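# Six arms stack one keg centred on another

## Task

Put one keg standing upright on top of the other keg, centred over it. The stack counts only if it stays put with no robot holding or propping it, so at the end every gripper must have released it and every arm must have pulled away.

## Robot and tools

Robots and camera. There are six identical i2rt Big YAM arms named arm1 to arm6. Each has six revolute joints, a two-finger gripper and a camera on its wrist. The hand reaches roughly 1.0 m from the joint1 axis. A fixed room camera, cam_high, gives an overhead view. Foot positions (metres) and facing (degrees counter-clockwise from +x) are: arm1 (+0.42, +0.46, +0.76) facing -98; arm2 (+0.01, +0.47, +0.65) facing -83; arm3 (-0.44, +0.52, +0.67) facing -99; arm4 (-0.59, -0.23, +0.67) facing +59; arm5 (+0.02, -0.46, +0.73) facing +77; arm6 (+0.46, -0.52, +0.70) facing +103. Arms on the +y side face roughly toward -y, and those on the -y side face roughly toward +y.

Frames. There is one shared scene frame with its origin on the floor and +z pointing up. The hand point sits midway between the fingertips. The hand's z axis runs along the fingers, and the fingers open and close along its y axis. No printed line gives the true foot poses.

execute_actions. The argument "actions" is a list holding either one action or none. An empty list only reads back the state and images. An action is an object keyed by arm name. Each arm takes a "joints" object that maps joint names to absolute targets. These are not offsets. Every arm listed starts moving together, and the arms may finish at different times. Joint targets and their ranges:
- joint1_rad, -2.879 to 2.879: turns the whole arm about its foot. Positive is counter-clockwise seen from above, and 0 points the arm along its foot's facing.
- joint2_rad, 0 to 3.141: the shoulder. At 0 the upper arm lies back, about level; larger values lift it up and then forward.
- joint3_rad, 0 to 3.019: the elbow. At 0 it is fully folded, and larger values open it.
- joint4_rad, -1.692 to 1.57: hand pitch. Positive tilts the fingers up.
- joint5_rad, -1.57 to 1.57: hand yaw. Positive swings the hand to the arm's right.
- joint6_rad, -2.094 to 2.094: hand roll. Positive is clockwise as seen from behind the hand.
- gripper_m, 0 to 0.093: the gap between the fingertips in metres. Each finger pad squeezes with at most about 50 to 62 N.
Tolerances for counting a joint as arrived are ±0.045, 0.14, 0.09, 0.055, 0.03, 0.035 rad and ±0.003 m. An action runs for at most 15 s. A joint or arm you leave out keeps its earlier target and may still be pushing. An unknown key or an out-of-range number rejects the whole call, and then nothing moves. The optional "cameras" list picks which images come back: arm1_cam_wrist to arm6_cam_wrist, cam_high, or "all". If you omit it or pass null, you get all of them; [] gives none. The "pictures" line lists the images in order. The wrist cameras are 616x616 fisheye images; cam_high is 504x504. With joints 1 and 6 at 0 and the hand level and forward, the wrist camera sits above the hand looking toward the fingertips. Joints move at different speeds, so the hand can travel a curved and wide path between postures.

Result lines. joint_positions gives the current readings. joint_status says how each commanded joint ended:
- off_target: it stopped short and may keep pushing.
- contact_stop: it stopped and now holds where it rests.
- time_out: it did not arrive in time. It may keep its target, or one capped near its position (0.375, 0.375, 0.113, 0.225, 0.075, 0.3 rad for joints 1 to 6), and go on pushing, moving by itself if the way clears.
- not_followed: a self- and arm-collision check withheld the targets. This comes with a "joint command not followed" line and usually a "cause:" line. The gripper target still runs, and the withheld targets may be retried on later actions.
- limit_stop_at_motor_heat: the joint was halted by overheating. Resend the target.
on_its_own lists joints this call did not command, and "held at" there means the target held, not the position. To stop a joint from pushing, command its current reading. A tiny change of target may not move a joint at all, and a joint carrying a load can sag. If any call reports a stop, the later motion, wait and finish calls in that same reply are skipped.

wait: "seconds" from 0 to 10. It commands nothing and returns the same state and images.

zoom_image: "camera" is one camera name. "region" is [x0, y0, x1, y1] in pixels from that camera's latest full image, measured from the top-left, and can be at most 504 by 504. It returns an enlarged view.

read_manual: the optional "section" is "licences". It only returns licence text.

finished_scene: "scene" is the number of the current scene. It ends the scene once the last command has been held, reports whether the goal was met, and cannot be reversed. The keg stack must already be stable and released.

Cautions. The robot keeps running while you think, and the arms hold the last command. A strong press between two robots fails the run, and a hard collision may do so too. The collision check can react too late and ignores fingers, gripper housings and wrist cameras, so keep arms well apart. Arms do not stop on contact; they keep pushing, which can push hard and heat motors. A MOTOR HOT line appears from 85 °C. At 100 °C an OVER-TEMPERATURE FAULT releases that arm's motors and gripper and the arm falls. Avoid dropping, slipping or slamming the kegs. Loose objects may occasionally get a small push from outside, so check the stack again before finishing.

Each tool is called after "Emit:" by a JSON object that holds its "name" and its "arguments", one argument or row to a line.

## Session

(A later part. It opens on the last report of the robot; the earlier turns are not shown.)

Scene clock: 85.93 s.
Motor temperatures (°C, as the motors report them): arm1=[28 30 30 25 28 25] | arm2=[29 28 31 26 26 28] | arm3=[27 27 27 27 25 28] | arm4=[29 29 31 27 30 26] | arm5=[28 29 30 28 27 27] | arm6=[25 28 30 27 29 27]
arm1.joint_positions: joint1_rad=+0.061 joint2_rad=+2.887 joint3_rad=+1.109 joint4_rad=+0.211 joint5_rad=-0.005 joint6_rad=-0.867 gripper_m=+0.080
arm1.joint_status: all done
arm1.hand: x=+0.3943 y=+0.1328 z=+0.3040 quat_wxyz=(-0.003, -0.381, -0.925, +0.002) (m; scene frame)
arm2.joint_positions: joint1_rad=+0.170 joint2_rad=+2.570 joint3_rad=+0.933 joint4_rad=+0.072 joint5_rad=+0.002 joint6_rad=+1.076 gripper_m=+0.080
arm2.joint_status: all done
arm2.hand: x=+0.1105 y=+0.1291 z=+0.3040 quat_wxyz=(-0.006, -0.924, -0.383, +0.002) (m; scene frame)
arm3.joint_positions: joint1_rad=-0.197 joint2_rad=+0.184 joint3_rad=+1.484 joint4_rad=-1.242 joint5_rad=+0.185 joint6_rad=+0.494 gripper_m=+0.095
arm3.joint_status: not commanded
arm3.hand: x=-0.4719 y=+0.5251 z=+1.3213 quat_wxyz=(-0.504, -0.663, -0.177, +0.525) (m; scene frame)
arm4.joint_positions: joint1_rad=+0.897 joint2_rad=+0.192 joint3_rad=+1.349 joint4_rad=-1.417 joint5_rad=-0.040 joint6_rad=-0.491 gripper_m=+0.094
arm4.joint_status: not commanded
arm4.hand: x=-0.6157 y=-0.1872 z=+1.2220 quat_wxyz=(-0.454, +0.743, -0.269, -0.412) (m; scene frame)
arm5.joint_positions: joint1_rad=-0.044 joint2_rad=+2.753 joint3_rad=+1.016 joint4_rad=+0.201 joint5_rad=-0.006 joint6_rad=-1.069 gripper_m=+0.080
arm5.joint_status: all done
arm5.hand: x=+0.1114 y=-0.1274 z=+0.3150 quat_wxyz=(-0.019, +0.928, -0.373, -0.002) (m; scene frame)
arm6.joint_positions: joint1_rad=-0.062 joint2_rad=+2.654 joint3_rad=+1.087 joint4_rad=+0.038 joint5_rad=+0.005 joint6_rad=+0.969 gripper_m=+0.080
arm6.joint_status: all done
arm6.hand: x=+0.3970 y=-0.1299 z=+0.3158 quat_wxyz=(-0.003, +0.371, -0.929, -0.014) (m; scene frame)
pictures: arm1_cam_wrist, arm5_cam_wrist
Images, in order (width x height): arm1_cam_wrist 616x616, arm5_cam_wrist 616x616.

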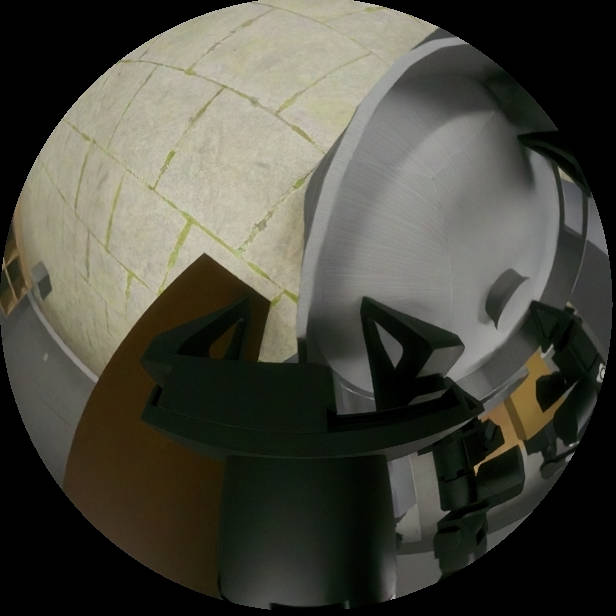

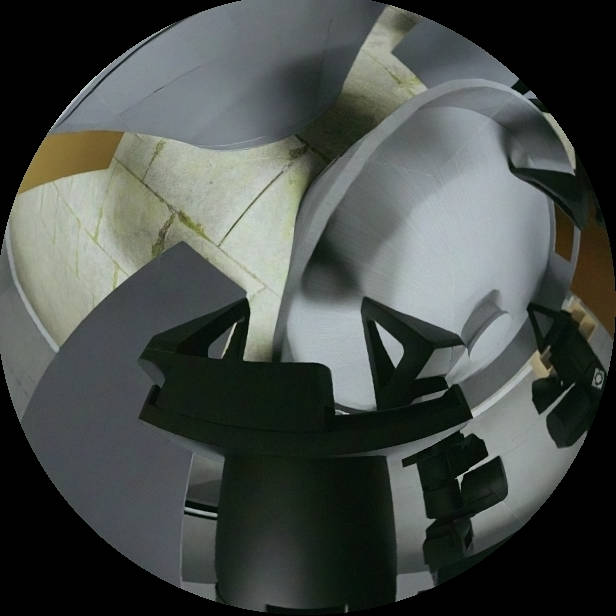

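Emit:
{"name": "execute_actions", "arguments": {
  "actions": [
    {"arm1":{"joints":{"joint2_rad":2.87,"joint3_rad":1.095,"joint4_rad":0.22,"gripper_m":0}},"arm2":{"joints":{"joint2_rad":2.54,"joint3_rad":0.915,"joint4_rad":0.075,"gripper_m":0}},"arm5":{"joints":{"joint2_rad":2.745,"joint3_rad":0.985,"joint4_rad":0.19,"gripper_m":0}},"arm6":{"joints":{"joint2_rad":2.63,"joint3_rad":1.06,"joint4_rad":0.025,"gripper_m":0}}}
  ],
  "cameras": ["arm1_cam_wrist","arm2_cam_wrist","arm5_cam_wrist","arm6_cam_wrist"]
}}

Scene clock: 90.70 s.
Motor temperatures (°C, as the motors report them): arm1=[28 30 30 25 28 25] | arm2=[29 28 30 26 26 28] | arm3=[27 27 27 27 25 28] | arm4=[29 29 31 27 30 26] | arm5=[28 29 30 28 27 27] | arm6=[25 28 30 27 29 27]
arm1.joint_positions: joint1_rad=+0.061 joint2_rad=+2.886 joint3_rad=+1.107 joint4_rad=+0.212 joint5_rad=-0.002 joint6_rad=-0.928 gripper_m=+0.002
arm1.joint_status: all done
arm1.hand: x=+0.3937 y=+0.1333 z=+0.3043 quat_wxyz=(-0.001, -0.353, -0.936, +0.002) (m; scene frame)
arm2.joint_positions: joint1_rad=+0.175 joint2_rad=+2.569 joint3_rad=+0.925 joint4_rad=+0.075 joint5_rad=+0.004 joint6_rad=+1.066 gripper_m=+0.002
arm2.joint_status: all done
arm2.hand: x=+0.1105 y=+0.1336 z=+0.3045 quat_wxyz=(-0.003, -0.921, -0.389, +0.003) (m; scene frame)
arm3.joint_positions: joint1_rad=-0.197 joint2_rad=+0.184 joint3_rad=+1.484 joint4_rad=-1.242 joint5_rad=+0.185 joint6_rad=+0.494 gripper_m=+0.095
arm3.joint_status: not commanded
arm3.hand: x=-0.4719 y=+0.5251 z=+1.3213 quat_wxyz=(-0.504, -0.663, -0.177, +0.525) (m; scene frame)
arm4.joint_positions: joint1_rad=+0.897 joint2_rad=+0.192 joint3_rad=+1.349 joint4_rad=-1.417 joint5_rad=-0.040 joint6_rad=-0.491 gripper_m=+0.094
arm4.joint_status: not commanded
arm4.hand: x=-0.6157 y=-0.1872 z=+1.2220 quat_wxyz=(-0.454, +0.743, -0.269, -0.412) (m; scene frame)
arm5.joint_positions: joint1_rad=-0.047 joint2_rad=+2.753 joint3_rad=+0.989 joint4_rad=+0.197 joint5_rad=-0.006 joint6_rad=-1.029 gripper_m=+0.001
arm5.joint_status: all done
arm5.hand: x=+0.1078 y=-0.1450 z=+0.3168 quat_wxyz=(-0.004, +0.919, -0.393, -0.001) (m; scene frame)
arm6.joint_positions: joint1_rad=-0.057 joint2_rad=+2.651 joint3_rad=+1.071 joint4_rad=+0.039 joint5_rad=-0.001 joint6_rad=+0.929 gripper_m=+0.002
arm6.joint_status: all done
arm6.hand: x=+0.3955 y=-0.1389 z=+0.3169 quat_wxyz=(+0.001, +0.391, -0.920, -0.009) (m; scene frame)
pictures: arm1_cam_wrist, arm2_cam_wrist, arm5_cam_wrist, arm6_cam_wrist
Images, in order (width x height): arm1_cam_wrist 616x616, arm2_cam_wrist 616x616, arm5_cam_wrist 616x616, arm6_cam_wrist 616x616.

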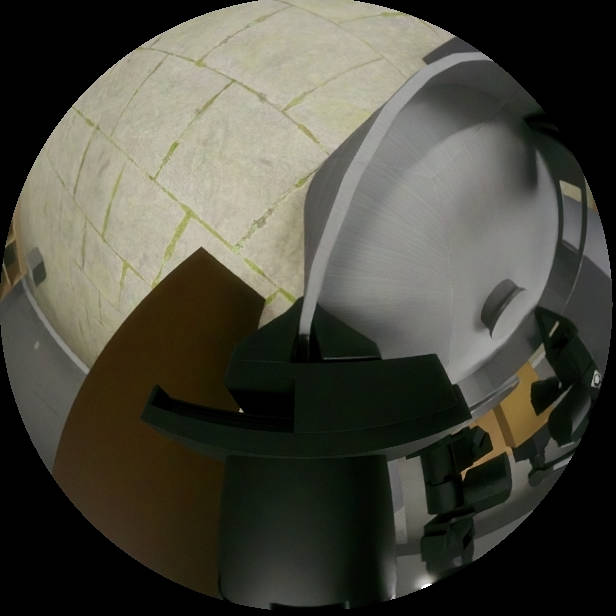

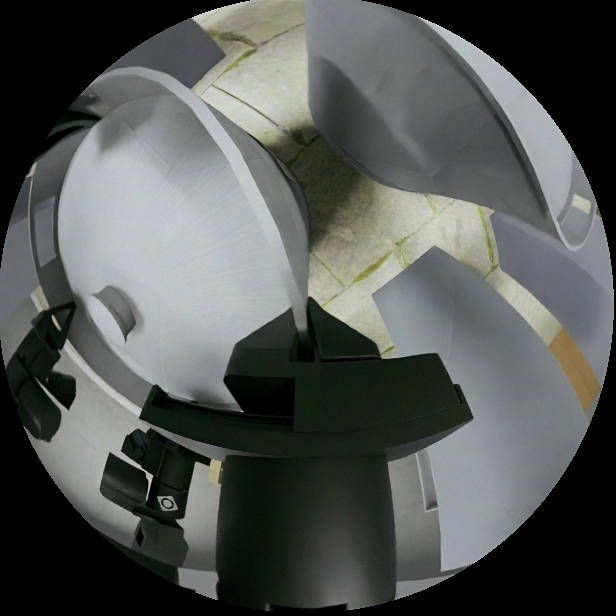

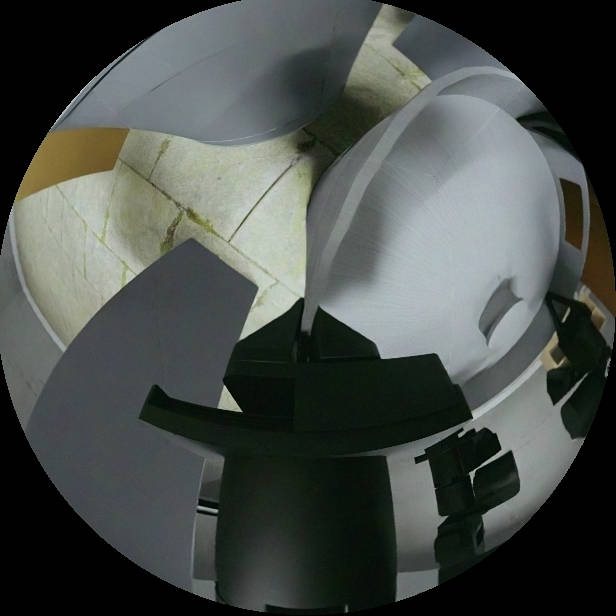

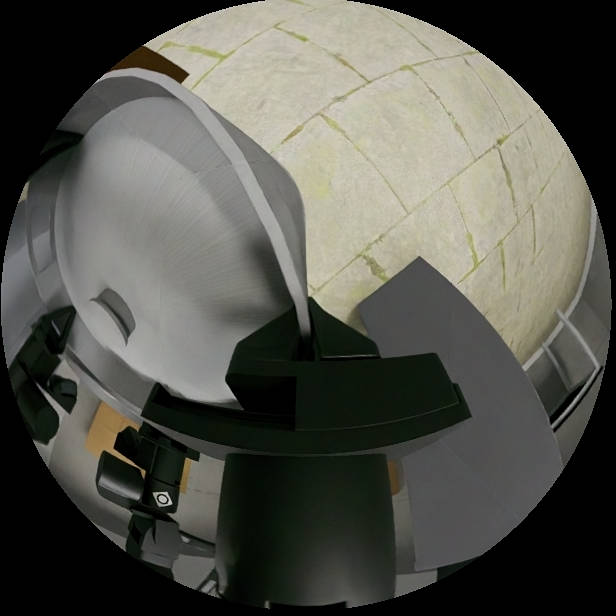

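Emit:
{"name": "execute_actions", "arguments": {
  "actions": [
    {"arm1":{"joints":{"joint2_rad":2.637,"joint3_rad":0.914,"joint4_rad":0.16}},"arm2":{"joints":{"joint2_rad":2.293,"joint3_rad":0.797,"joint4_rad":-0.066}},"arm5":{"joints":{"joint2_rad":2.497,"joint3_rad":0.829,"joint4_rad":0.105}},"arm6":{"joints":{"joint2_rad":2.407,"joint3_rad":0.934,"joint4_rad":-0.09}}}
  ],
  "cameras": ["arm1_cam_wrist","arm5_cam_wrist","cam_high"]
}}

Scene clock: 96.97 s.
Motor temperatures (°C, as the motors report them): arm1=[28 30 30 25 28 25] | arm2=[29 28 30 26 26 28] | arm3=[27 27 27 27 25 28] | arm4=[29 29 31 27 30 26] | arm5=[28 29 30 28 27 27] | arm6=[25 29 29 27 29 27]
arm1.joint_positions: joint1_rad=+0.061 joint2_rad=+2.707 joint3_rad=+0.955 joint4_rad=+0.180 joint5_rad=-0.005 joint6_rad=-0.928 gripper_m=+0.002
arm1.joint_status: all done
arm1.hand: x=+0.3946 y=+0.1359 z=+0.3703 quat_wxyz=(-0.002, -0.353, -0.936, -0.001) (m; scene frame)
arm2.joint_positions: joint1_rad=+0.180 joint2_rad=+2.372 joint3_rad=+0.825 joint4_rad=-0.040 joint5_rad=+0.003 joint6_rad=+1.072 gripper_m=+0.002
arm2.joint_status: all done
arm2.hand: x=+0.1115 y=+0.1368 z=+0.3704 quat_wxyz=(+0.005, -0.921, -0.389, +0.002) (m; scene frame)
arm3.joint_positions: joint1_rad=-0.197 joint2_rad=+0.184 joint3_rad=+1.484 joint4_rad=-1.242 joint5_rad=+0.185 joint6_rad=+0.494 gripper_m=+0.095
arm3.joint_status: not commanded
arm3.hand: x=-0.4719 y=+0.5251 z=+1.3213 quat_wxyz=(-0.504, -0.663, -0.177, +0.525) (m; scene frame)
arm4.joint_positions: joint1_rad=+0.897 joint2_rad=+0.192 joint3_rad=+1.349 joint4_rad=-1.417 joint5_rad=-0.040 joint6_rad=-0.491 gripper_m=+0.094
arm4.joint_status: not commanded
arm4.hand: x=-0.6157 y=-0.1872 z=+1.2220 quat_wxyz=(-0.454, +0.743, -0.269, -0.412) (m; scene frame)
arm5.joint_positions: joint1_rad=-0.047 joint2_rad=+2.559 joint3_rad=+0.866 joint4_rad=+0.120 joint5_rad=-0.010 joint6_rad=-1.024 gripper_m=+0.001
arm5.joint_status: all done
arm5.hand: x=+0.1074 y=-0.1420 z=+0.3835 quat_wxyz=(-0.001, +0.918, -0.395, -0.002) (m; scene frame)
arm6.joint_positions: joint1_rad=-0.057 joint2_rad=+2.464 joint3_rad=+0.964 joint4_rad=-0.047 joint5_rad=-0.002 joint6_rad=+0.929 gripper_m=+0.002
arm6.joint_status: all done
arm6.hand: x=+0.3954 y=-0.1374 z=+0.3836 quat_wxyz=(+0.003, +0.392, -0.920, -0.006) (m; scene frame)
pictures: arm1_cam_wrist, arm5_cam_wrist, cam_high
Images, in order (width x height): arm1_cam_wrist 616x616, arm5_cam_wrist 616x616, cam_high 504x504.

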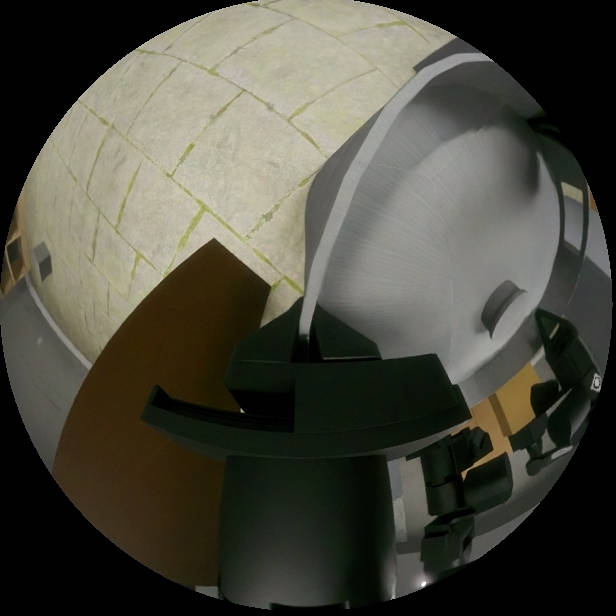

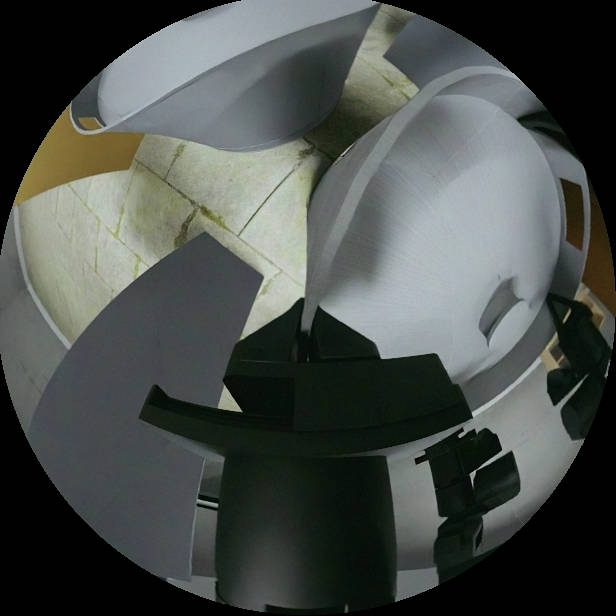

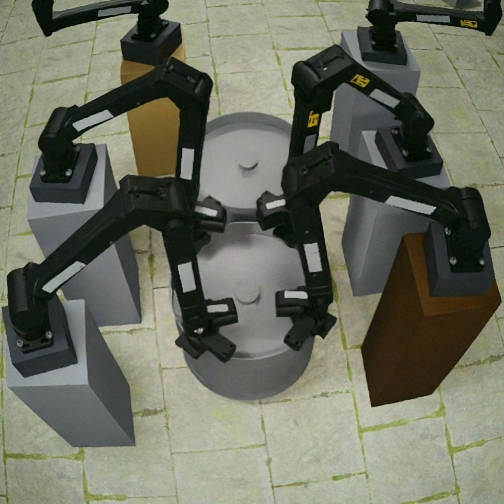

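Emit:
{"name": "execute_actions", "arguments": {
  "actions": [
    {"arm1":{"joints":{"joint2_rad":2.263,"joint3_rad":0.724,"joint4_rad":-0.04}},"arm2":{"joints":{"joint2_rad":1.911,"joint3_rad":0.712,"joint4_rad":-0.38}},"arm5":{"joints":{"joint2_rad":2.104,"joint3_rad":0.677,"joint4_rad":-0.15}},"arm6":{"joints":{"joint2_rad":2.054,"joint3_rad":0.823,"joint4_rad":-0.35}}}
  ],
  "cameras": []
}}

Emit:
{"name": "execute_actions", "arguments": {
  "actions": [
    {"arm1":{"joints":{"joint2_rad":1.855,"joint3_rad":0.655,"joint4_rad":-0.368}},"arm2":{"joints":{"joint2_rad":1.572,"joint3_rad":0.775,"joint4_rad":-0.76}},"arm5":{"joints":{"joint2_rad":1.703,"joint3_rad":0.665,"joint4_rad":-0.522}},"arm6":{"joints":{"joint2_rad":1.728,"joint3_rad":0.845,"joint4_rad":-0.68}}}
  ],
  "cameras": ["arm2_cam_wrist","cam_high"]
}}

Scene clock: 108.33 s.
Motor temperatures (°C, as the motors report them): arm1=[28 31 30 25 28 26] | arm2=[29 29 30 26 26 28] | arm3=[27 27 27 27 25 28] | arm4=[29 29 31 27 30 26] | arm5=[28 30 30 28 27 27] | arm6=[25 30 29 27 29 27]
arm1.joint_positions: joint1_rad=+0.061 joint2_rad=+2.330 joint3_rad=+0.748 joint4_rad=-0.003 joint5_rad=-0.003 joint6_rad=-0.933 gripper_m=+0.002
arm1.joint_status: all done
arm1.hand: x=+0.3944 y=+0.1370 z=+0.4942 quat_wxyz=(+0.001, -0.350, -0.937, -0.007) (m; scene frame)
arm2.joint_positions: joint1_rad=+0.180 joint2_rad=+1.985 joint3_rad=+0.725 joint4_rad=-0.337 joint5_rad=+0.001 joint6_rad=+1.074 gripper_m=+0.002
arm2.joint_status: all done
arm2.hand: x=+0.1119 y=+0.1372 z=+0.4933 quat_wxyz=(+0.010, -0.922, -0.388, +0.001) (m; scene frame)
arm3.joint_positions: joint1_rad=-0.197 joint2_rad=+0.184 joint3_rad=+1.484 joint4_rad=-1.242 joint5_rad=+0.185 joint6_rad=+0.494 gripper_m=+0.095
arm3.joint_status: not commanded
arm3.hand: x=-0.4719 y=+0.5251 z=+1.3213 quat_wxyz=(-0.504, -0.663, -0.177, +0.525) (m; scene frame)
arm4.joint_positions: joint1_rad=+0.897 joint2_rad=+0.192 joint3_rad=+1.349 joint4_rad=-1.417 joint5_rad=-0.040 joint6_rad=-0.491 gripper_m=+0.094
arm4.joint_status: not commanded
arm4.hand: x=-0.6157 y=-0.1872 z=+1.2220 quat_wxyz=(-0.454, +0.743, -0.269, -0.412) (m; scene frame)
arm5.joint_positions: joint1_rad=-0.047 joint2_rad=+2.166 joint3_rad=+0.700 joint4_rad=-0.114 joint5_rad=-0.010 joint6_rad=-1.021 gripper_m=+0.001
arm5.joint_status: all done
arm5.hand: x=+0.1067 y=-0.1422 z=+0.5068 quat_wxyz=(+0.002, +0.918, -0.397, -0.002) (m; scene frame)
arm6.joint_positions: joint1_rad=-0.057 joint2_rad=+2.099 joint3_rad=+0.835 joint4_rad=-0.292 joint5_rad=-0.003 joint6_rad=+0.929 gripper_m=+0.002
arm6.joint_status: joint4_rad time_out (moved -0.245 of -0.303); the others done
arm6.on_its_own: joint4_rad reads -0.292 and still pushes toward -0.350 since a time_out
arm6.hand: x=+0.3959 y=-0.1376 z=+0.5088 quat_wxyz=(+0.004, +0.392, -0.920, -0.002) (m; scene frame)
pictures: none
No camera images: the call's "cameras" was empty. Leave "cameras" out to get every camera's image.

not run: a stop came earlier in this reply.

Emit:
{"name": "execute_actions", "arguments": {
  "actions": [
    {"arm1":{"joints":{"joint2_rad":1.855,"joint3_rad":0.65,"joint4_rad":-0.33}},"arm2":{"joints":{"joint2_rad":1.572,"joint3_rad":0.77,"joint4_rad":-0.72}},"arm5":{"joints":{"joint2_rad":1.703,"joint3_rad":0.66,"joint4_rad":-0.485}},"arm6":{"joints":{"joint2_rad":1.728,"joint3_rad":0.84,"joint4_rad":-0.635}}}
  ],
  "cameras": []
}}

Emit:
{"name": "execute_actions", "arguments": {
  "actions": [
    {"arm1":{"joints":{"joint2_rad":1.498,"joint3_rad":0.715,"joint4_rad":-0.73}},"arm2":{"joints":{"joint2_rad":1.351,"joint3_rad":0.935,"joint4_rad":-1.085}},"arm5":{"joints":{"joint2_rad":1.393,"joint3_rad":0.77,"joint4_rad":-0.885}},"arm6":{"joints":{"joint2_rad":1.487,"joint3_rad":0.965,"joint4_rad":-0.985}}}
  ],
  "cameras": ["arm2_cam_wrist","arm5_cam_wrist","cam_high"]
}}

Scene clock: 114.10 s.
Motor temperatures (°C, as the motors report them): arm1=[28 31 30 25 28 26] | arm2=[29 29 30 26 26 28] | arm3=[27 27 27 27 25 28] | arm4=[29 29 31 27 30 26] | arm5=[28 30 29 28 27 27] | arm6=[25 30 29 27 29 27]
arm1.joint_positions: joint1_rad=+0.061 joint2_rad=+1.933 joint3_rad=+0.644 joint4_rad=-0.294 joint5_rad=+0.002 joint6_rad=-0.936 gripper_m=+0.002
arm1.joint_status: all done
arm1.hand: x=+0.3939 y=+0.1383 z=+0.6114 quat_wxyz=(+0.003, -0.349, -0.937, -0.005) (m; scene frame)
arm2.joint_positions: joint1_rad=+0.180 joint2_rad=+1.644 joint3_rad=+0.738 joint4_rad=-0.687 joint5_rad=-0.001 joint6_rad=+1.074 gripper_m=+0.002
arm2.joint_status: all done
arm2.hand: x=+0.1127 y=+0.1378 z=+0.6096 quat_wxyz=(+0.008, -0.922, -0.388, -0.001) (m; scene frame)
arm3.joint_positions: joint1_rad=-0.197 joint2_rad=+0.184 joint3_rad=+1.484 joint4_rad=-1.242 joint5_rad=+0.185 joint6_rad=+0.494 gripper_m=+0.095
arm3.joint_status: not commanded
arm3.hand: x=-0.4719 y=+0.5251 z=+1.3213 quat_wxyz=(-0.504, -0.663, -0.177, +0.525) (m; scene frame)
arm4.joint_positions: joint1_rad=+0.897 joint2_rad=+0.192 joint3_rad=+1.349 joint4_rad=-1.417 joint5_rad=-0.040 joint6_rad=-0.491 gripper_m=+0.094
arm4.joint_status: not commanded
arm4.hand: x=-0.6157 y=-0.1872 z=+1.2220 quat_wxyz=(-0.454, +0.743, -0.269, -0.412) (m; scene frame)
arm5.joint_positions: joint1_rad=-0.047 joint2_rad=+1.780 joint3_rad=+0.657 joint4_rad=-0.447 joint5_rad=-0.012 joint6_rad=-1.021 gripper_m=+0.001
arm5.joint_status: all done
arm5.hand: x=+0.1066 y=-0.1390 z=+0.6230 quat_wxyz=(-0.002, +0.918, -0.397, -0.003) (m; scene frame)
arm6.joint_positions: joint1_rad=-0.057 joint2_rad=+1.771 joint3_rad=+0.820 joint4_rad=-0.599 joint5_rad=-0.004 joint6_rad=+0.925 gripper_m=+0.002
arm6.joint_status: all done
arm6.hand: x=+0.3961 y=-0.1356 z=+0.6268 quat_wxyz=(+0.004, +0.394, -0.919, -0.005) (m; scene frame)
pictures: none
No camera images: the call's "cameras" was empty. Leave "cameras" out to get every camera's image.

Scene clock: 116.47 s.
Motor temperatures (°C, as the motors report them): arm1=[28 31 31 25 28 26] | arm2=[29 29 32 26 26 28] | arm3=[27 28 27 27 25 28] | arm4=[29 29 31 27 30 26] | arm5=[28 30 30 28 27 27] | arm6=[25 30 30 27 29 27]
arm1.joint_positions: joint1_rad=+0.061 joint2_rad=+1.575 joint3_rad=+0.660 joint4_rad=-0.658 joint5_rad=+0.005 joint6_rad=-0.936 gripper_m=+0.002
arm1.joint_status: joint4_rad time_out (moved -0.364 of -0.436); the others done
arm1.on_its_own: joint4_rad reads -0.658 and still pushes toward -0.730 since a time_out
arm1.hand: x=+0.3934 y=+0.1373 z=+0.7239 quat_wxyz=(+0.003, -0.349, -0.937, +0.000) (m; scene frame)
arm2.joint_positions: joint1_rad=+0.180 joint2_rad=+1.419 joint3_rad=+0.860 joint4_rad=-1.033 joint5_rad=+0.002 joint6_rad=+1.074 gripper_m=+0.002
arm2.joint_status: all done
arm2.hand: x=+0.1129 y=+0.1357 z=+0.7195 quat_wxyz=(+0.007, -0.922, -0.388, +0.001) (m; scene frame)
arm3.joint_positions: joint1_rad=-0.197 joint2_rad=+0.184 joint3_rad=+1.484 joint4_rad=-1.242 joint5_rad=+0.185 joint6_rad=+0.494 gripper_m=+0.095
arm3.joint_status: not commanded
arm3.hand: x=-0.4719 y=+0.5251 z=+1.3213 quat_wxyz=(-0.504, -0.663, -0.177, +0.525) (m; scene frame)
arm4.joint_positions: joint1_rad=+0.897 joint2_rad=+0.192 joint3_rad=+1.349 joint4_rad=-1.417 joint5_rad=-0.040 joint6_rad=-0.491 gripper_m=+0.094
arm4.joint_status: not commanded
arm4.hand: x=-0.6157 y=-0.1872 z=+1.2220 quat_wxyz=(-0.454, +0.743, -0.269, -0.412) (m; scene frame)
arm5.joint_positions: joint1_rad=-0.047 joint2_rad=+1.469 joint3_rad=+0.715 joint4_rad=-0.811 joint5_rad=-0.008 joint6_rad=-1.021 gripper_m=+0.001
arm5.joint_status: joint4_rad time_out (moved -0.364 of -0.438); the others done
arm5.on_its_own: joint4_rad reads -0.811 and still pushes toward -0.885 since a time_out
arm5.hand: x=+0.1063 y=-0.1406 z=+0.7334 quat_wxyz=(-0.005, +0.918, -0.397, -0.002) (m; scene frame)
arm6.joint_positions: joint1_rad=-0.055 joint2_rad=+1.520 joint3_rad=+0.900 joint4_rad=-0.933 joint5_rad=-0.004 joint6_rad=+0.927 gripper_m=+0.002
arm6.joint_status: all done
arm6.hand: x=+0.3967 y=-0.1391 z=+0.7401 quat_wxyz=(+0.004, +0.393, -0.919, -0.003) (m; scene frame)
pictures: arm2_cam_wrist, arm5_cam_wrist, cam_high
Images, in order (width x height): arm2_cam_wrist 616x616, arm5_cam_wrist 616x616, cam_high 504x504.

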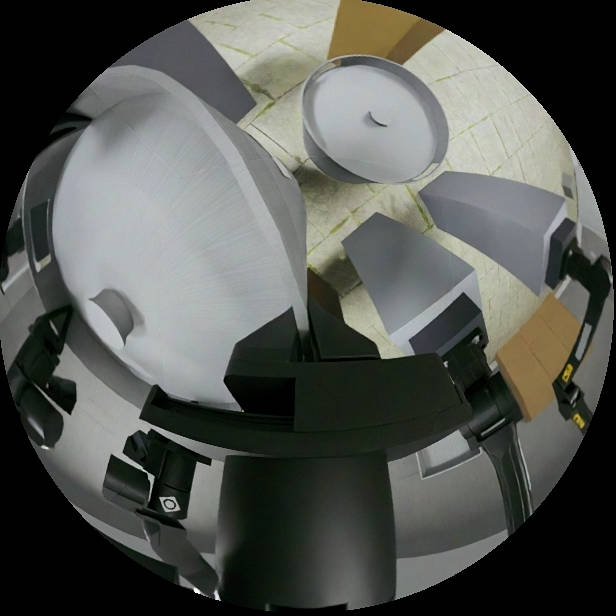

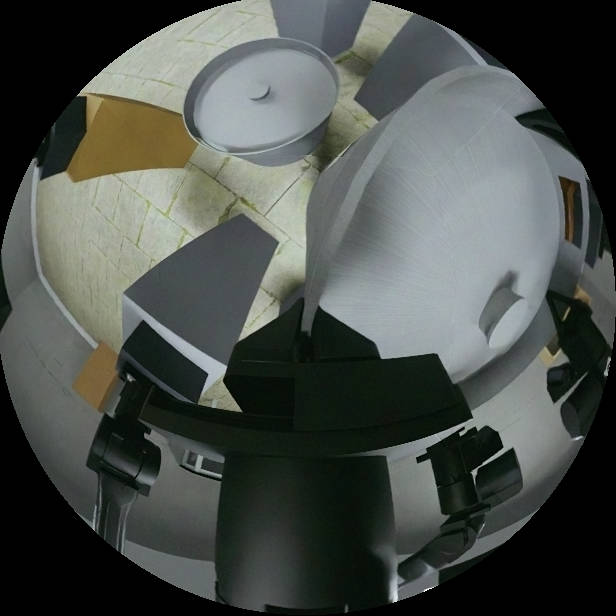

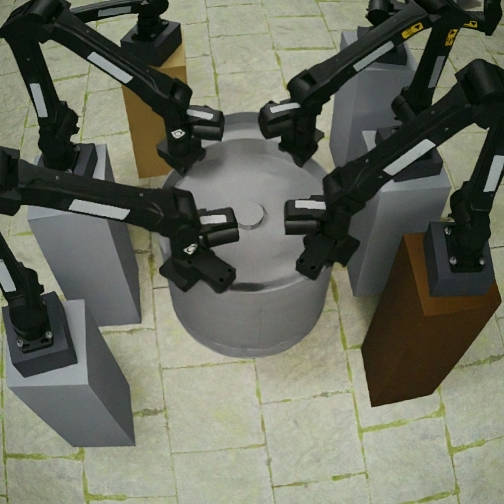

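Emit:
{"name": "execute_actions", "arguments": {
  "actions": [
    {"arm1":{"joints":{"joint1_rad":-0.308,"joint2_rad":1.59,"joint3_rad":0.776,"joint4_rad":-0.65,"joint6_rad":-1.303}},"arm2":{"joints":{"joint1_rad":-0.187,"joint2_rad":1.27,"joint3_rad":0.83,"joint4_rad":-1.01,"joint6_rad":0.708}},"arm5":{"joints":{"joint1_rad":0.333,"joint2_rad":1.43,"joint3_rad":0.77,"joint4_rad":-0.795,"joint6_rad":-0.642}},"arm6":{"joints":{"joint1_rad":0.222,"joint2_rad":1.62,"joint3_rad":1.1,"joint4_rad":-0.94,"joint6_rad":1.207}}}
  ],
  "cameras": []
}}

Emit:
{"name": "execute_actions", "arguments": {
  "actions": [
    {"arm1":{"joints":{"joint1_rad":-0.601,"joint2_rad":1.70,"joint3_rad":0.955,"joint4_rad":-0.71,"joint6_rad":-1.596}},"arm2":{"joints":{"joint1_rad":-0.559,"joint2_rad":1.33,"joint3_rad":0.885,"joint4_rad":-1.005,"joint6_rad":0.336}},"arm5":{"joints":{"joint1_rad":0.662,"joint2_rad":1.54,"joint3_rad":0.903,"joint4_rad":-0.82,"joint6_rad":-0.313}},"arm6":{"joints":{"joint1_rad":0.432,"joint2_rad":1.78,"joint3_rad":1.345,"joint4_rad":-1.02,"joint6_rad":1.417}}}
  ],
  "cameras": ["arm2_cam_wrist","arm5_cam_wrist","cam_high"]
}}

Scene clock: 135.27 s.
Motor temperatures (°C, as the motors report them): arm1=[28 31 34 25 28 26] | arm2=[29 29 38 26 26 28] | arm3=[27 28 27 27 25 28] | arm4=[29 29 31 27 30 26] | arm5=[28 31 33 28 27 27] | arm6=[25 29 33 27 29 27]
arm1.joint_positions: joint1_rad=-0.319 joint2_rad=+1.668 joint3_rad=+0.716 joint4_rad=-0.624 joint5_rad=+0.012 joint6_rad=-1.334 gripper_m=+0.002
arm1.joint_status: all done
arm1.hand: x=+0.2642 y=+0.1503 z=+0.7076 quat_wxyz=(+0.006, -0.341, -0.940, -0.002) (m; scene frame)
arm2.joint_positions: joint1_rad=-0.185 joint2_rad=+1.370 joint3_rad=+0.773 joint4_rad=-1.001 joint5_rad=+0.002 joint6_rad=+0.703 gripper_m=+0.002
arm2.joint_status: all done
arm2.hand: x=-0.0117 y=+0.1492 z=+0.7072 quat_wxyz=(+0.010, -0.920, -0.391, -0.004) (m; scene frame)
arm3.joint_positions: joint1_rad=-0.197 joint2_rad=+0.184 joint3_rad=+1.484 joint4_rad=-1.242 joint5_rad=+0.185 joint6_rad=+0.494 gripper_m=+0.095
arm3.joint_status: not commanded
arm3.hand: x=-0.4719 y=+0.5251 z=+1.3213 quat_wxyz=(-0.504, -0.663, -0.177, +0.525) (m; scene frame)
arm4.joint_positions: joint1_rad=+0.897 joint2_rad=+0.192 joint3_rad=+1.349 joint4_rad=-1.417 joint5_rad=-0.040 joint6_rad=-0.491 gripper_m=+0.094
arm4.joint_status: not commanded
arm4.hand: x=-0.6157 y=-0.1872 z=+1.2220 quat_wxyz=(-0.454, +0.743, -0.269, -0.412) (m; scene frame)
arm5.joint_positions: joint1_rad=+0.333 joint2_rad=+1.517 joint3_rad=+0.714 joint4_rad=-0.756 joint5_rad=-0.008 joint6_rad=-0.629 gripper_m=+0.001
arm5.joint_status: all done
arm5.hand: x=-0.0193 y=-0.1249 z=+0.7173 quat_wxyz=(-0.005, +0.916, -0.402, -0.004) (m; scene frame)
arm6.joint_positions: joint1_rad=+0.228 joint2_rad=+1.670 joint3_rad=+1.028 joint4_rad=-0.902 joint5_rad=-0.007 joint6_rad=+1.204 gripper_m=+0.002
arm6.joint_status: all done
arm6.hand: x=+0.2689 y=-0.1239 z=+0.7221 quat_wxyz=(+0.009, +0.396, -0.918, -0.008) (m; scene frame)
pictures: none
No camera images: the call's "cameras" was empty. Leave "cameras" out to get every camera's image.

Scene clock: 136.53 s.
Motor temperatures (°C, as the motors report them): arm1=[28 31 35 25 28 26] | arm2=[29 29 39 26 26 28] | arm3=[27 28 27 27 25 28] | arm4=[29 29 31 27 30 26] | arm5=[28 31 33 28 27 27] | arm6=[25 29 34 27 29 27]
arm1.joint_positions: joint1_rad=-0.613 joint2_rad=+1.792 joint3_rad=+0.894 joint4_rad=-0.682 joint5_rad=+0.012 joint6_rad=-1.627 gripper_m=+0.002
arm1.joint_status: all done
arm1.hand: x=+0.1402 y=+0.1645 z=+0.7042 quat_wxyz=(+0.004, -0.341, -0.940, -0.006) (m; scene frame)
arm2.joint_positions: joint1_rad=-0.553 joint2_rad=+1.416 joint3_rad=+0.804 joint4_rad=-0.980 joint5_rad=+0.003 joint6_rad=+0.334 gripper_m=+0.002
arm2.joint_status: all done
arm2.hand: x=-0.1325 y=+0.1641 z=+0.7024 quat_wxyz=(+0.005, -0.920, -0.391, -0.006) (m; scene frame)
arm3.joint_positions: joint1_rad=-0.197 joint2_rad=+0.184 joint3_rad=+1.484 joint4_rad=-1.242 joint5_rad=+0.185 joint6_rad=+0.494 gripper_m=+0.095
arm3.joint_status: not commanded
arm3.hand: x=-0.4719 y=+0.5251 z=+1.3213 quat_wxyz=(-0.504, -0.663, -0.177, +0.525) (m; scene frame)
arm4.joint_positions: joint1_rad=+0.897 joint2_rad=+0.192 joint3_rad=+1.349 joint4_rad=-1.417 joint5_rad=-0.040 joint6_rad=-0.491 gripper_m=+0.094
arm4.joint_status: not commanded
arm4.hand: x=-0.6157 y=-0.1872 z=+1.2220 quat_wxyz=(-0.454, +0.743, -0.269, -0.412) (m; scene frame)
arm5.joint_positions: joint1_rad=+0.655 joint2_rad=+1.630 joint3_rad=+0.845 joint4_rad=-0.773 joint5_rad=-0.003 joint6_rad=-0.304 gripper_m=+0.001
arm5.joint_status: all done
arm5.hand: x=-0.1426 y=-0.1105 z=+0.7139 quat_wxyz=(-0.006, +0.915, -0.404, -0.003) (m; scene frame)
arm6.joint_positions: joint1_rad=+0.438 joint2_rad=+1.844 joint3_rad=+1.273 joint4_rad=-0.982 joint5_rad=-0.003 joint6_rad=+1.412 gripper_m=+0.002
arm6.joint_status: all done
arm6.hand: x=+0.1451 y=-0.1121 z=+0.7208 quat_wxyz=(+0.008, +0.397, -0.918, -0.002) (m; scene frame)
pictures: arm2_cam_wrist, arm5_cam_wrist, cam_high
Images, in order (width x height): arm2_cam_wrist 616x616, arm5_cam_wrist 616x616, cam_high 504x504.

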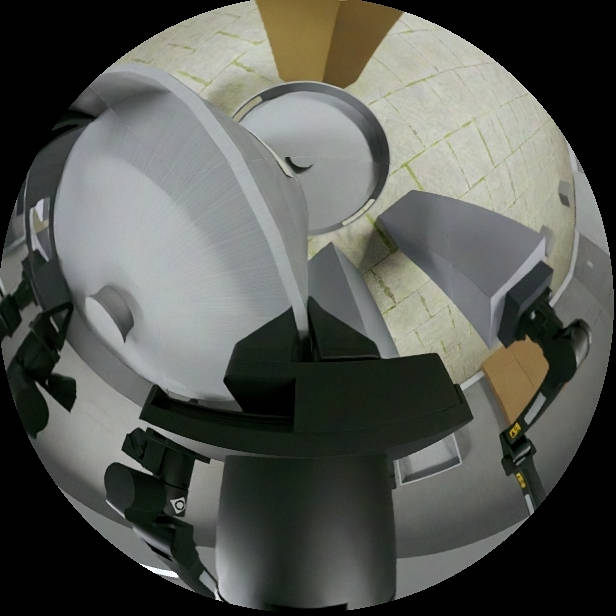

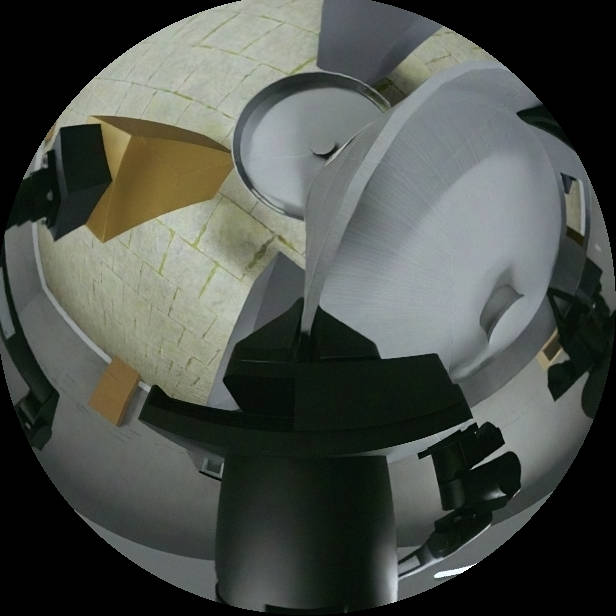

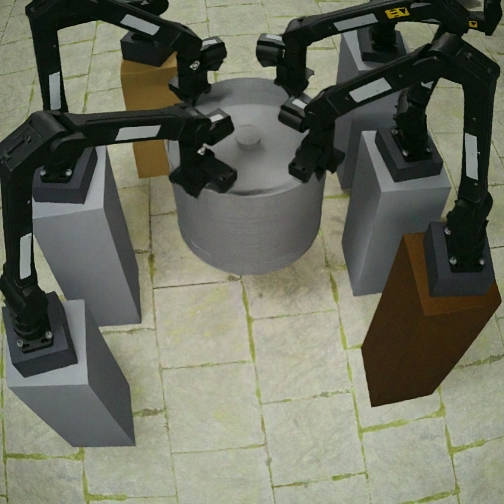

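Emit:
{"name": "execute_actions", "arguments": {
  "actions": [
    {"arm1":{"joints":{"joint1_rad":-0.807,"joint2_rad":1.835,"joint3_rad":1.225,"joint4_rad":-0.81,"joint6_rad":-1.81}},"arm2":{"joints":{"joint1_rad":-0.856,"joint2_rad":1.46,"joint3_rad":1.055,"joint4_rad":-1.02,"joint6_rad":0.039}},"arm5":{"joints":{"joint1_rad":0.90,"joint2_rad":1.68,"joint3_rad":1.135,"joint4_rad":-0.88,"joint6_rad":-0.075}},"arm6":{"joints":{"joint1_rad":0.583,"joint2_rad":1.98,"joint3_rad":1.69,"joint4_rad":-1.15,"joint6_rad":1.568}}}
  ],
  "cameras": []
}}

Emit:
{"name": "execute_actions", "arguments": {
  "actions": [
    {"arm1":{"joints":{"joint1_rad":-0.947,"joint2_rad":2.025,"joint3_rad":1.575,"joint4_rad":-0.965,"joint6_rad":-1.95}},"arm2":{"joints":{"joint1_rad":-1.062,"joint2_rad":1.65,"joint3_rad":1.31,"joint4_rad":-1.075,"joint6_rad":-0.167}},"arm5":{"joints":{"joint1_rad":1.062,"joint2_rad":1.87,"joint3_rad":1.453,"joint4_rad":-0.995,"joint6_rad":0.087}},"arm6":{"joints":{"joint1_rad":0.692,"joint2_rad":2.25,"joint3_rad":2.185,"joint4_rad":-1.365,"joint6_rad":1.677}}}
  ],
  "cameras": ["arm1_cam_wrist","arm2_cam_wrist","arm5_cam_wrist","arm6_cam_wrist","cam_high"]
}}

Scene clock: 145.33 s.
Motor temperatures (°C, as the motors report them): arm1=[28 32 36 25 28 26] | arm2=[29 29 41 26 26 28] | arm3=[27 28 27 27 25 28] | arm4=[29 29 31 27 30 26] | arm5=[28 31 34 28 27 27] | arm6=[25 30 35 27 29 27]
arm1.joint_positions: joint1_rad=-0.819 joint2_rad=+1.956 joint3_rad=+1.158 joint4_rad=-0.777 joint5_rad=+0.010 joint6_rad=-1.835 gripper_m=+0.002
arm1.joint_status: all done
arm1.hand: x=+0.0158 y=+0.1785 z=+0.7005 quat_wxyz=(+0.003, -0.340, -0.940, -0.004) (m; scene frame)
arm2.joint_positions: joint1_rad=-0.853 joint2_rad=+1.569 joint3_rad=+0.963 joint4_rad=-0.998 joint5_rad=+0.006 joint6_rad=+0.035 gripper_m=+0.002
arm2.joint_status: joint3_rad time_out (moved +0.159 of +0.251); the others done
arm2.on_its_own: joint3_rad reads +0.963 and still pushes toward +1.055 since a time_out
arm2.hand: x=-0.2552 y=+0.1777 z=+0.6986 quat_wxyz=(+0.007, -0.920, -0.391, -0.012) (m; scene frame)
arm3.joint_positions: joint1_rad=-0.197 joint2_rad=+0.184 joint3_rad=+1.484 joint4_rad=-1.242 joint5_rad=+0.185 joint6_rad=+0.494 gripper_m=+0.095
arm3.joint_status: not commanded
arm3.hand: x=-0.4719 y=+0.5251 z=+1.3213 quat_wxyz=(-0.504, -0.663, -0.177, +0.525) (m; scene frame)
arm4.joint_positions: joint1_rad=+0.897 joint2_rad=+0.192 joint3_rad=+1.349 joint4_rad=-1.417 joint5_rad=-0.040 joint6_rad=-0.491 gripper_m=+0.094
arm4.joint_status: not commanded
arm4.hand: x=-0.6157 y=-0.1872 z=+1.2220 quat_wxyz=(-0.454, +0.743, -0.269, -0.412) (m; scene frame)
arm5.joint_positions: joint1_rad=+0.889 joint2_rad=+1.795 joint3_rad=+1.077 joint4_rad=-0.839 joint5_rad=-0.001 joint6_rad=-0.068 gripper_m=+0.001
arm5.joint_status: all done
arm5.hand: x=-0.2671 y=-0.0968 z=+0.7116 quat_wxyz=(-0.005, +0.914, -0.405, -0.004) (m; scene frame)
arm6.joint_positions: joint1_rad=+0.589 joint2_rad=+2.058 joint3_rad=+1.613 joint4_rad=-1.114 joint5_rad=+0.001 joint6_rad=+1.562 gripper_m=+0.002
arm6.joint_status: all done
arm6.hand: x=+0.0212 y=-0.1004 z=+0.7198 quat_wxyz=(+0.007, +0.398, -0.918, +0.000) (m; scene frame)
pictures: none
No camera images: the call's "cameras" was empty. Leave "cameras" out to get every camera's image.

not run: a stop came earlier in this reply.

Emit:
{"name": "execute_actions", "arguments": {
  "actions": [
    {"arm1":{"joints":{"joint1_rad":-0.947,"joint2_rad":2.01,"joint3_rad":1.575,"joint4_rad":-0.96,"joint6_rad":-1.95}},"arm2":{"joints":{"joint1_rad":-1.062,"joint2_rad":1.64,"joint3_rad":1.30,"joint4_rad":-1.07,"joint6_rad":-0.167}},"arm5":{"joints":{"joint1_rad":1.062,"joint2_rad":1.86,"joint3_rad":1.453,"joint4_rad":-0.99,"joint6_rad":0.087}},"arm6":{"joints":{"joint1_rad":0.692,"joint2_rad":2.24,"joint3_rad":2.185,"joint4_rad":-1.365,"joint6_rad":1.677}}}
  ],
  "cameras": ["arm1_cam_wrist","arm2_cam_wrist","arm5_cam_wrist","arm6_cam_wrist","cam_high"]
}}

Scene clock: 153.10 s.
Motor temperatures (°C, as the motors report them): arm1=[28 33 37 25 28 26] | arm2=[29 30 43 26 26 28] | arm3=[27 28 27 27 25 28] | arm4=[29 29 31 27 30 26] | arm5=[28 32 35 28 27 27] | arm6=[25 32 36 27 29 27]
arm1.joint_positions: joint1_rad=-0.951 joint2_rad=+2.156 joint3_rad=+1.485 joint4_rad=-0.912 joint5_rad=+0.001 joint6_rad=-1.969 gripper_m=+0.002
arm1.joint_status: joint2_rad time_out (moved +0.200 of +0.054); the others done
arm1.on_its_own: joint2_rad reads +2.156 and still pushes toward +2.010 since a time_out
arm1.hand: x=-0.0981 y=+0.1903 z=+0.6894 quat_wxyz=(-0.003, -0.339, -0.941, -0.004) (m; scene frame)
arm2.joint_positions: joint1_rad=-1.051 joint2_rad=+1.775 joint3_rad=+1.188 joint4_rad=-1.034 joint5_rad=+0.002 joint6_rad=-0.164 gripper_m=+0.002
arm2.joint_status: joint3_rad time_out (moved +0.225 of +0.337); the others done
arm2.on_its_own: joint3_rad reads +1.188 and still pushes toward +1.300 since a time_out
arm2.hand: x=-0.3683 y=+0.1897 z=+0.6830 quat_wxyz=(+0.004, -0.920, -0.391, -0.023) (m; scene frame)
arm3.joint_positions: joint1_rad=-0.197 joint2_rad=+0.184 joint3_rad=+1.484 joint4_rad=-1.242 joint5_rad=+0.185 joint6_rad=+0.494 gripper_m=+0.095
arm3.joint_status: not commanded
arm3.hand: x=-0.4719 y=+0.5251 z=+1.3213 quat_wxyz=(-0.504, -0.663, -0.177, +0.525) (m; scene frame)
arm4.joint_positions: joint1_rad=+0.897 joint2_rad=+0.192 joint3_rad=+1.349 joint4_rad=-1.417 joint5_rad=-0.040 joint6_rad=-0.491 gripper_m=+0.094
arm4.joint_status: not commanded
arm4.hand: x=-0.6157 y=-0.1872 z=+1.2220 quat_wxyz=(-0.454, +0.743, -0.269, -0.412) (m; scene frame)
arm5.joint_positions: joint1_rad=+1.043 joint2_rad=+1.999 joint3_rad=+1.369 joint4_rad=-0.943 joint5_rad=+0.004 joint6_rad=+0.086 gripper_m=+0.001
arm5.joint_status: all done
arm5.hand: x=-0.3818 y=-0.0859 z=+0.6997 quat_wxyz=(-0.004, +0.914, -0.405, +0.004) (m; scene frame)
arm6.joint_positions: joint1_rad=+0.693 joint2_rad=+2.327 joint3_rad=+2.070 joint4_rad=-1.320 joint5_rad=+0.006 joint6_rad=+1.666 gripper_m=+0.003
arm6.joint_status: joint3_rad time_out (moved +0.457 of +0.572); the others done
arm6.on_its_own: joint3_rad reads +2.070 and still pushes toward +2.182 since a time_out
arm6.hand: x=-0.0919 y=-0.0910 z=+0.7131 quat_wxyz=(+0.000, +0.397, -0.918, +0.007) (m; scene frame)
pictures: arm1_cam_wrist, arm2_cam_wrist, arm5_cam_wrist, arm6_cam_wrist, cam_high
Images, in order (width x height): arm1_cam_wrist 616x616, arm2_cam_wrist 616x616, arm5_cam_wrist 616x616, arm6_cam_wrist 616x616, cam_high 504x504.

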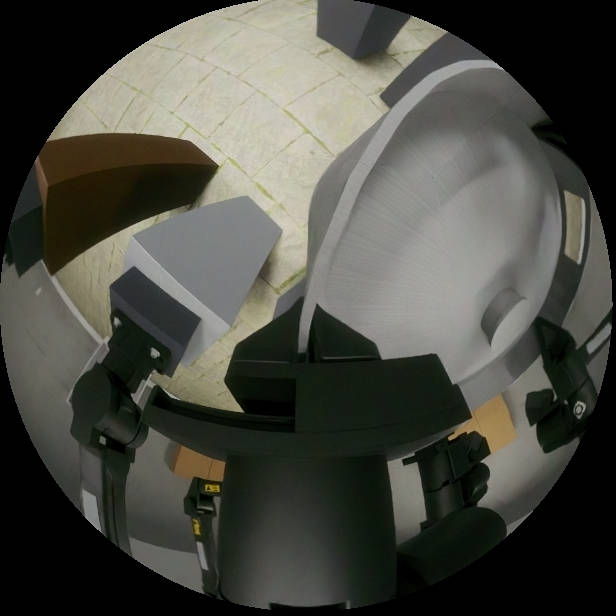

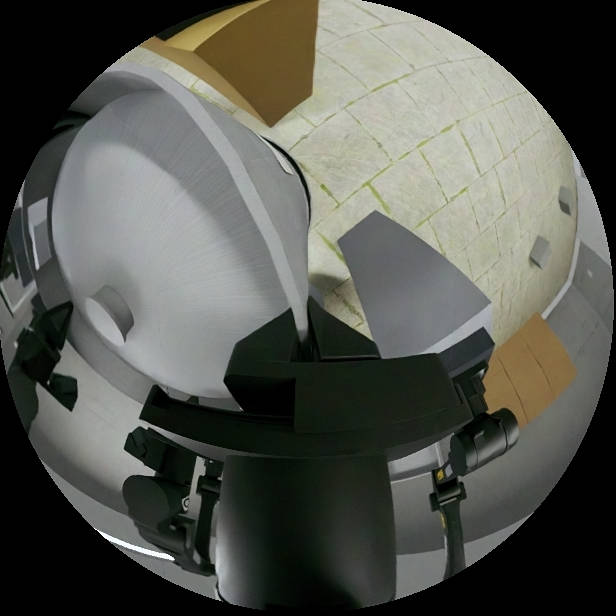

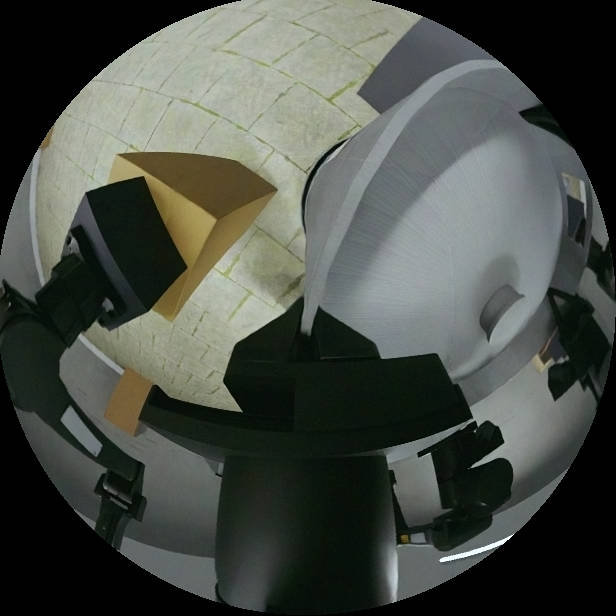

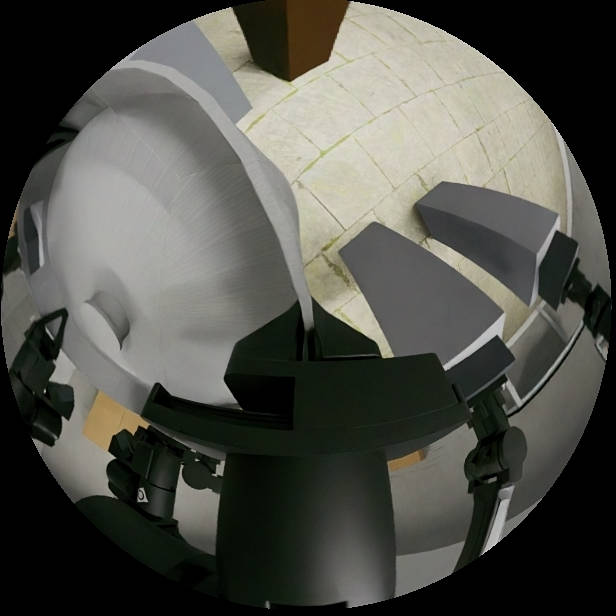

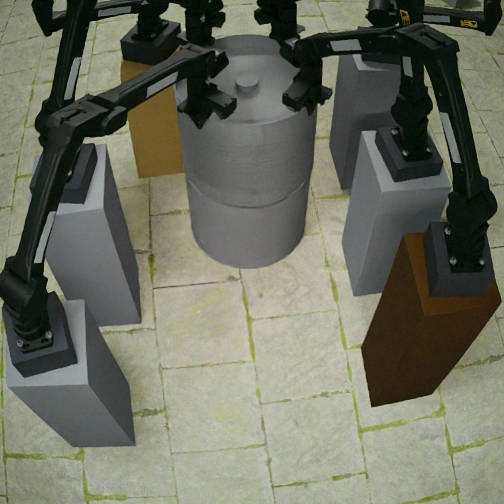

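Emit:
{"name": "zoom_image", "arguments": {
  "camera": "arm2_cam_wrist",
  "region": [240, 120, 340, 240]
}}

Emit:
{"name": "zoom_image", "arguments": {
  "camera": "arm5_cam_wrist",
  "region": [280, 120, 380, 240]
}}

Emit:
{"name": "zoom_image", "arguments": {
  "camera": "cam_high",
  "region": [170, 120, 330, 280]
}}

Region (240, 120, 340, 240) of arm2_cam_wrist's 616x616 image, scaled by 4.200, with more detail than that image has.

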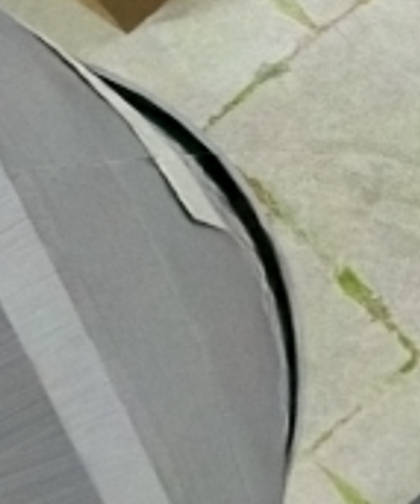

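Region (280, 120, 380, 240) of arm5_cam_wrist's 616x616 image, scaled by 4.200, with more detail than that image has.

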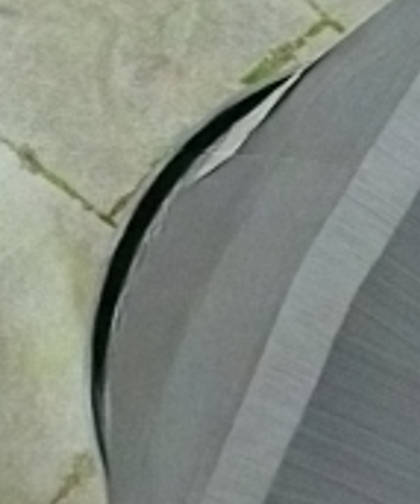

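Region (170, 120, 330, 280) of cam_high's 504x504 image, scaled by 3.150, with more detail than that image has.

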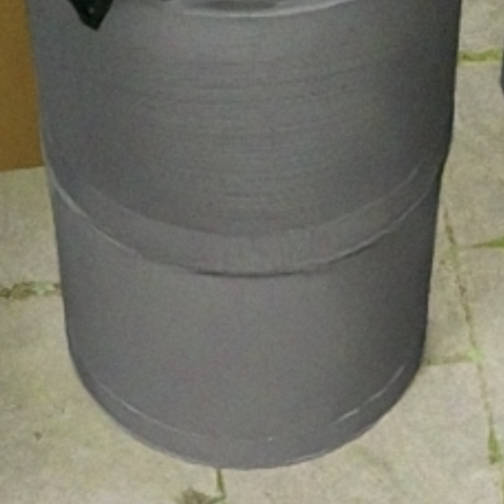

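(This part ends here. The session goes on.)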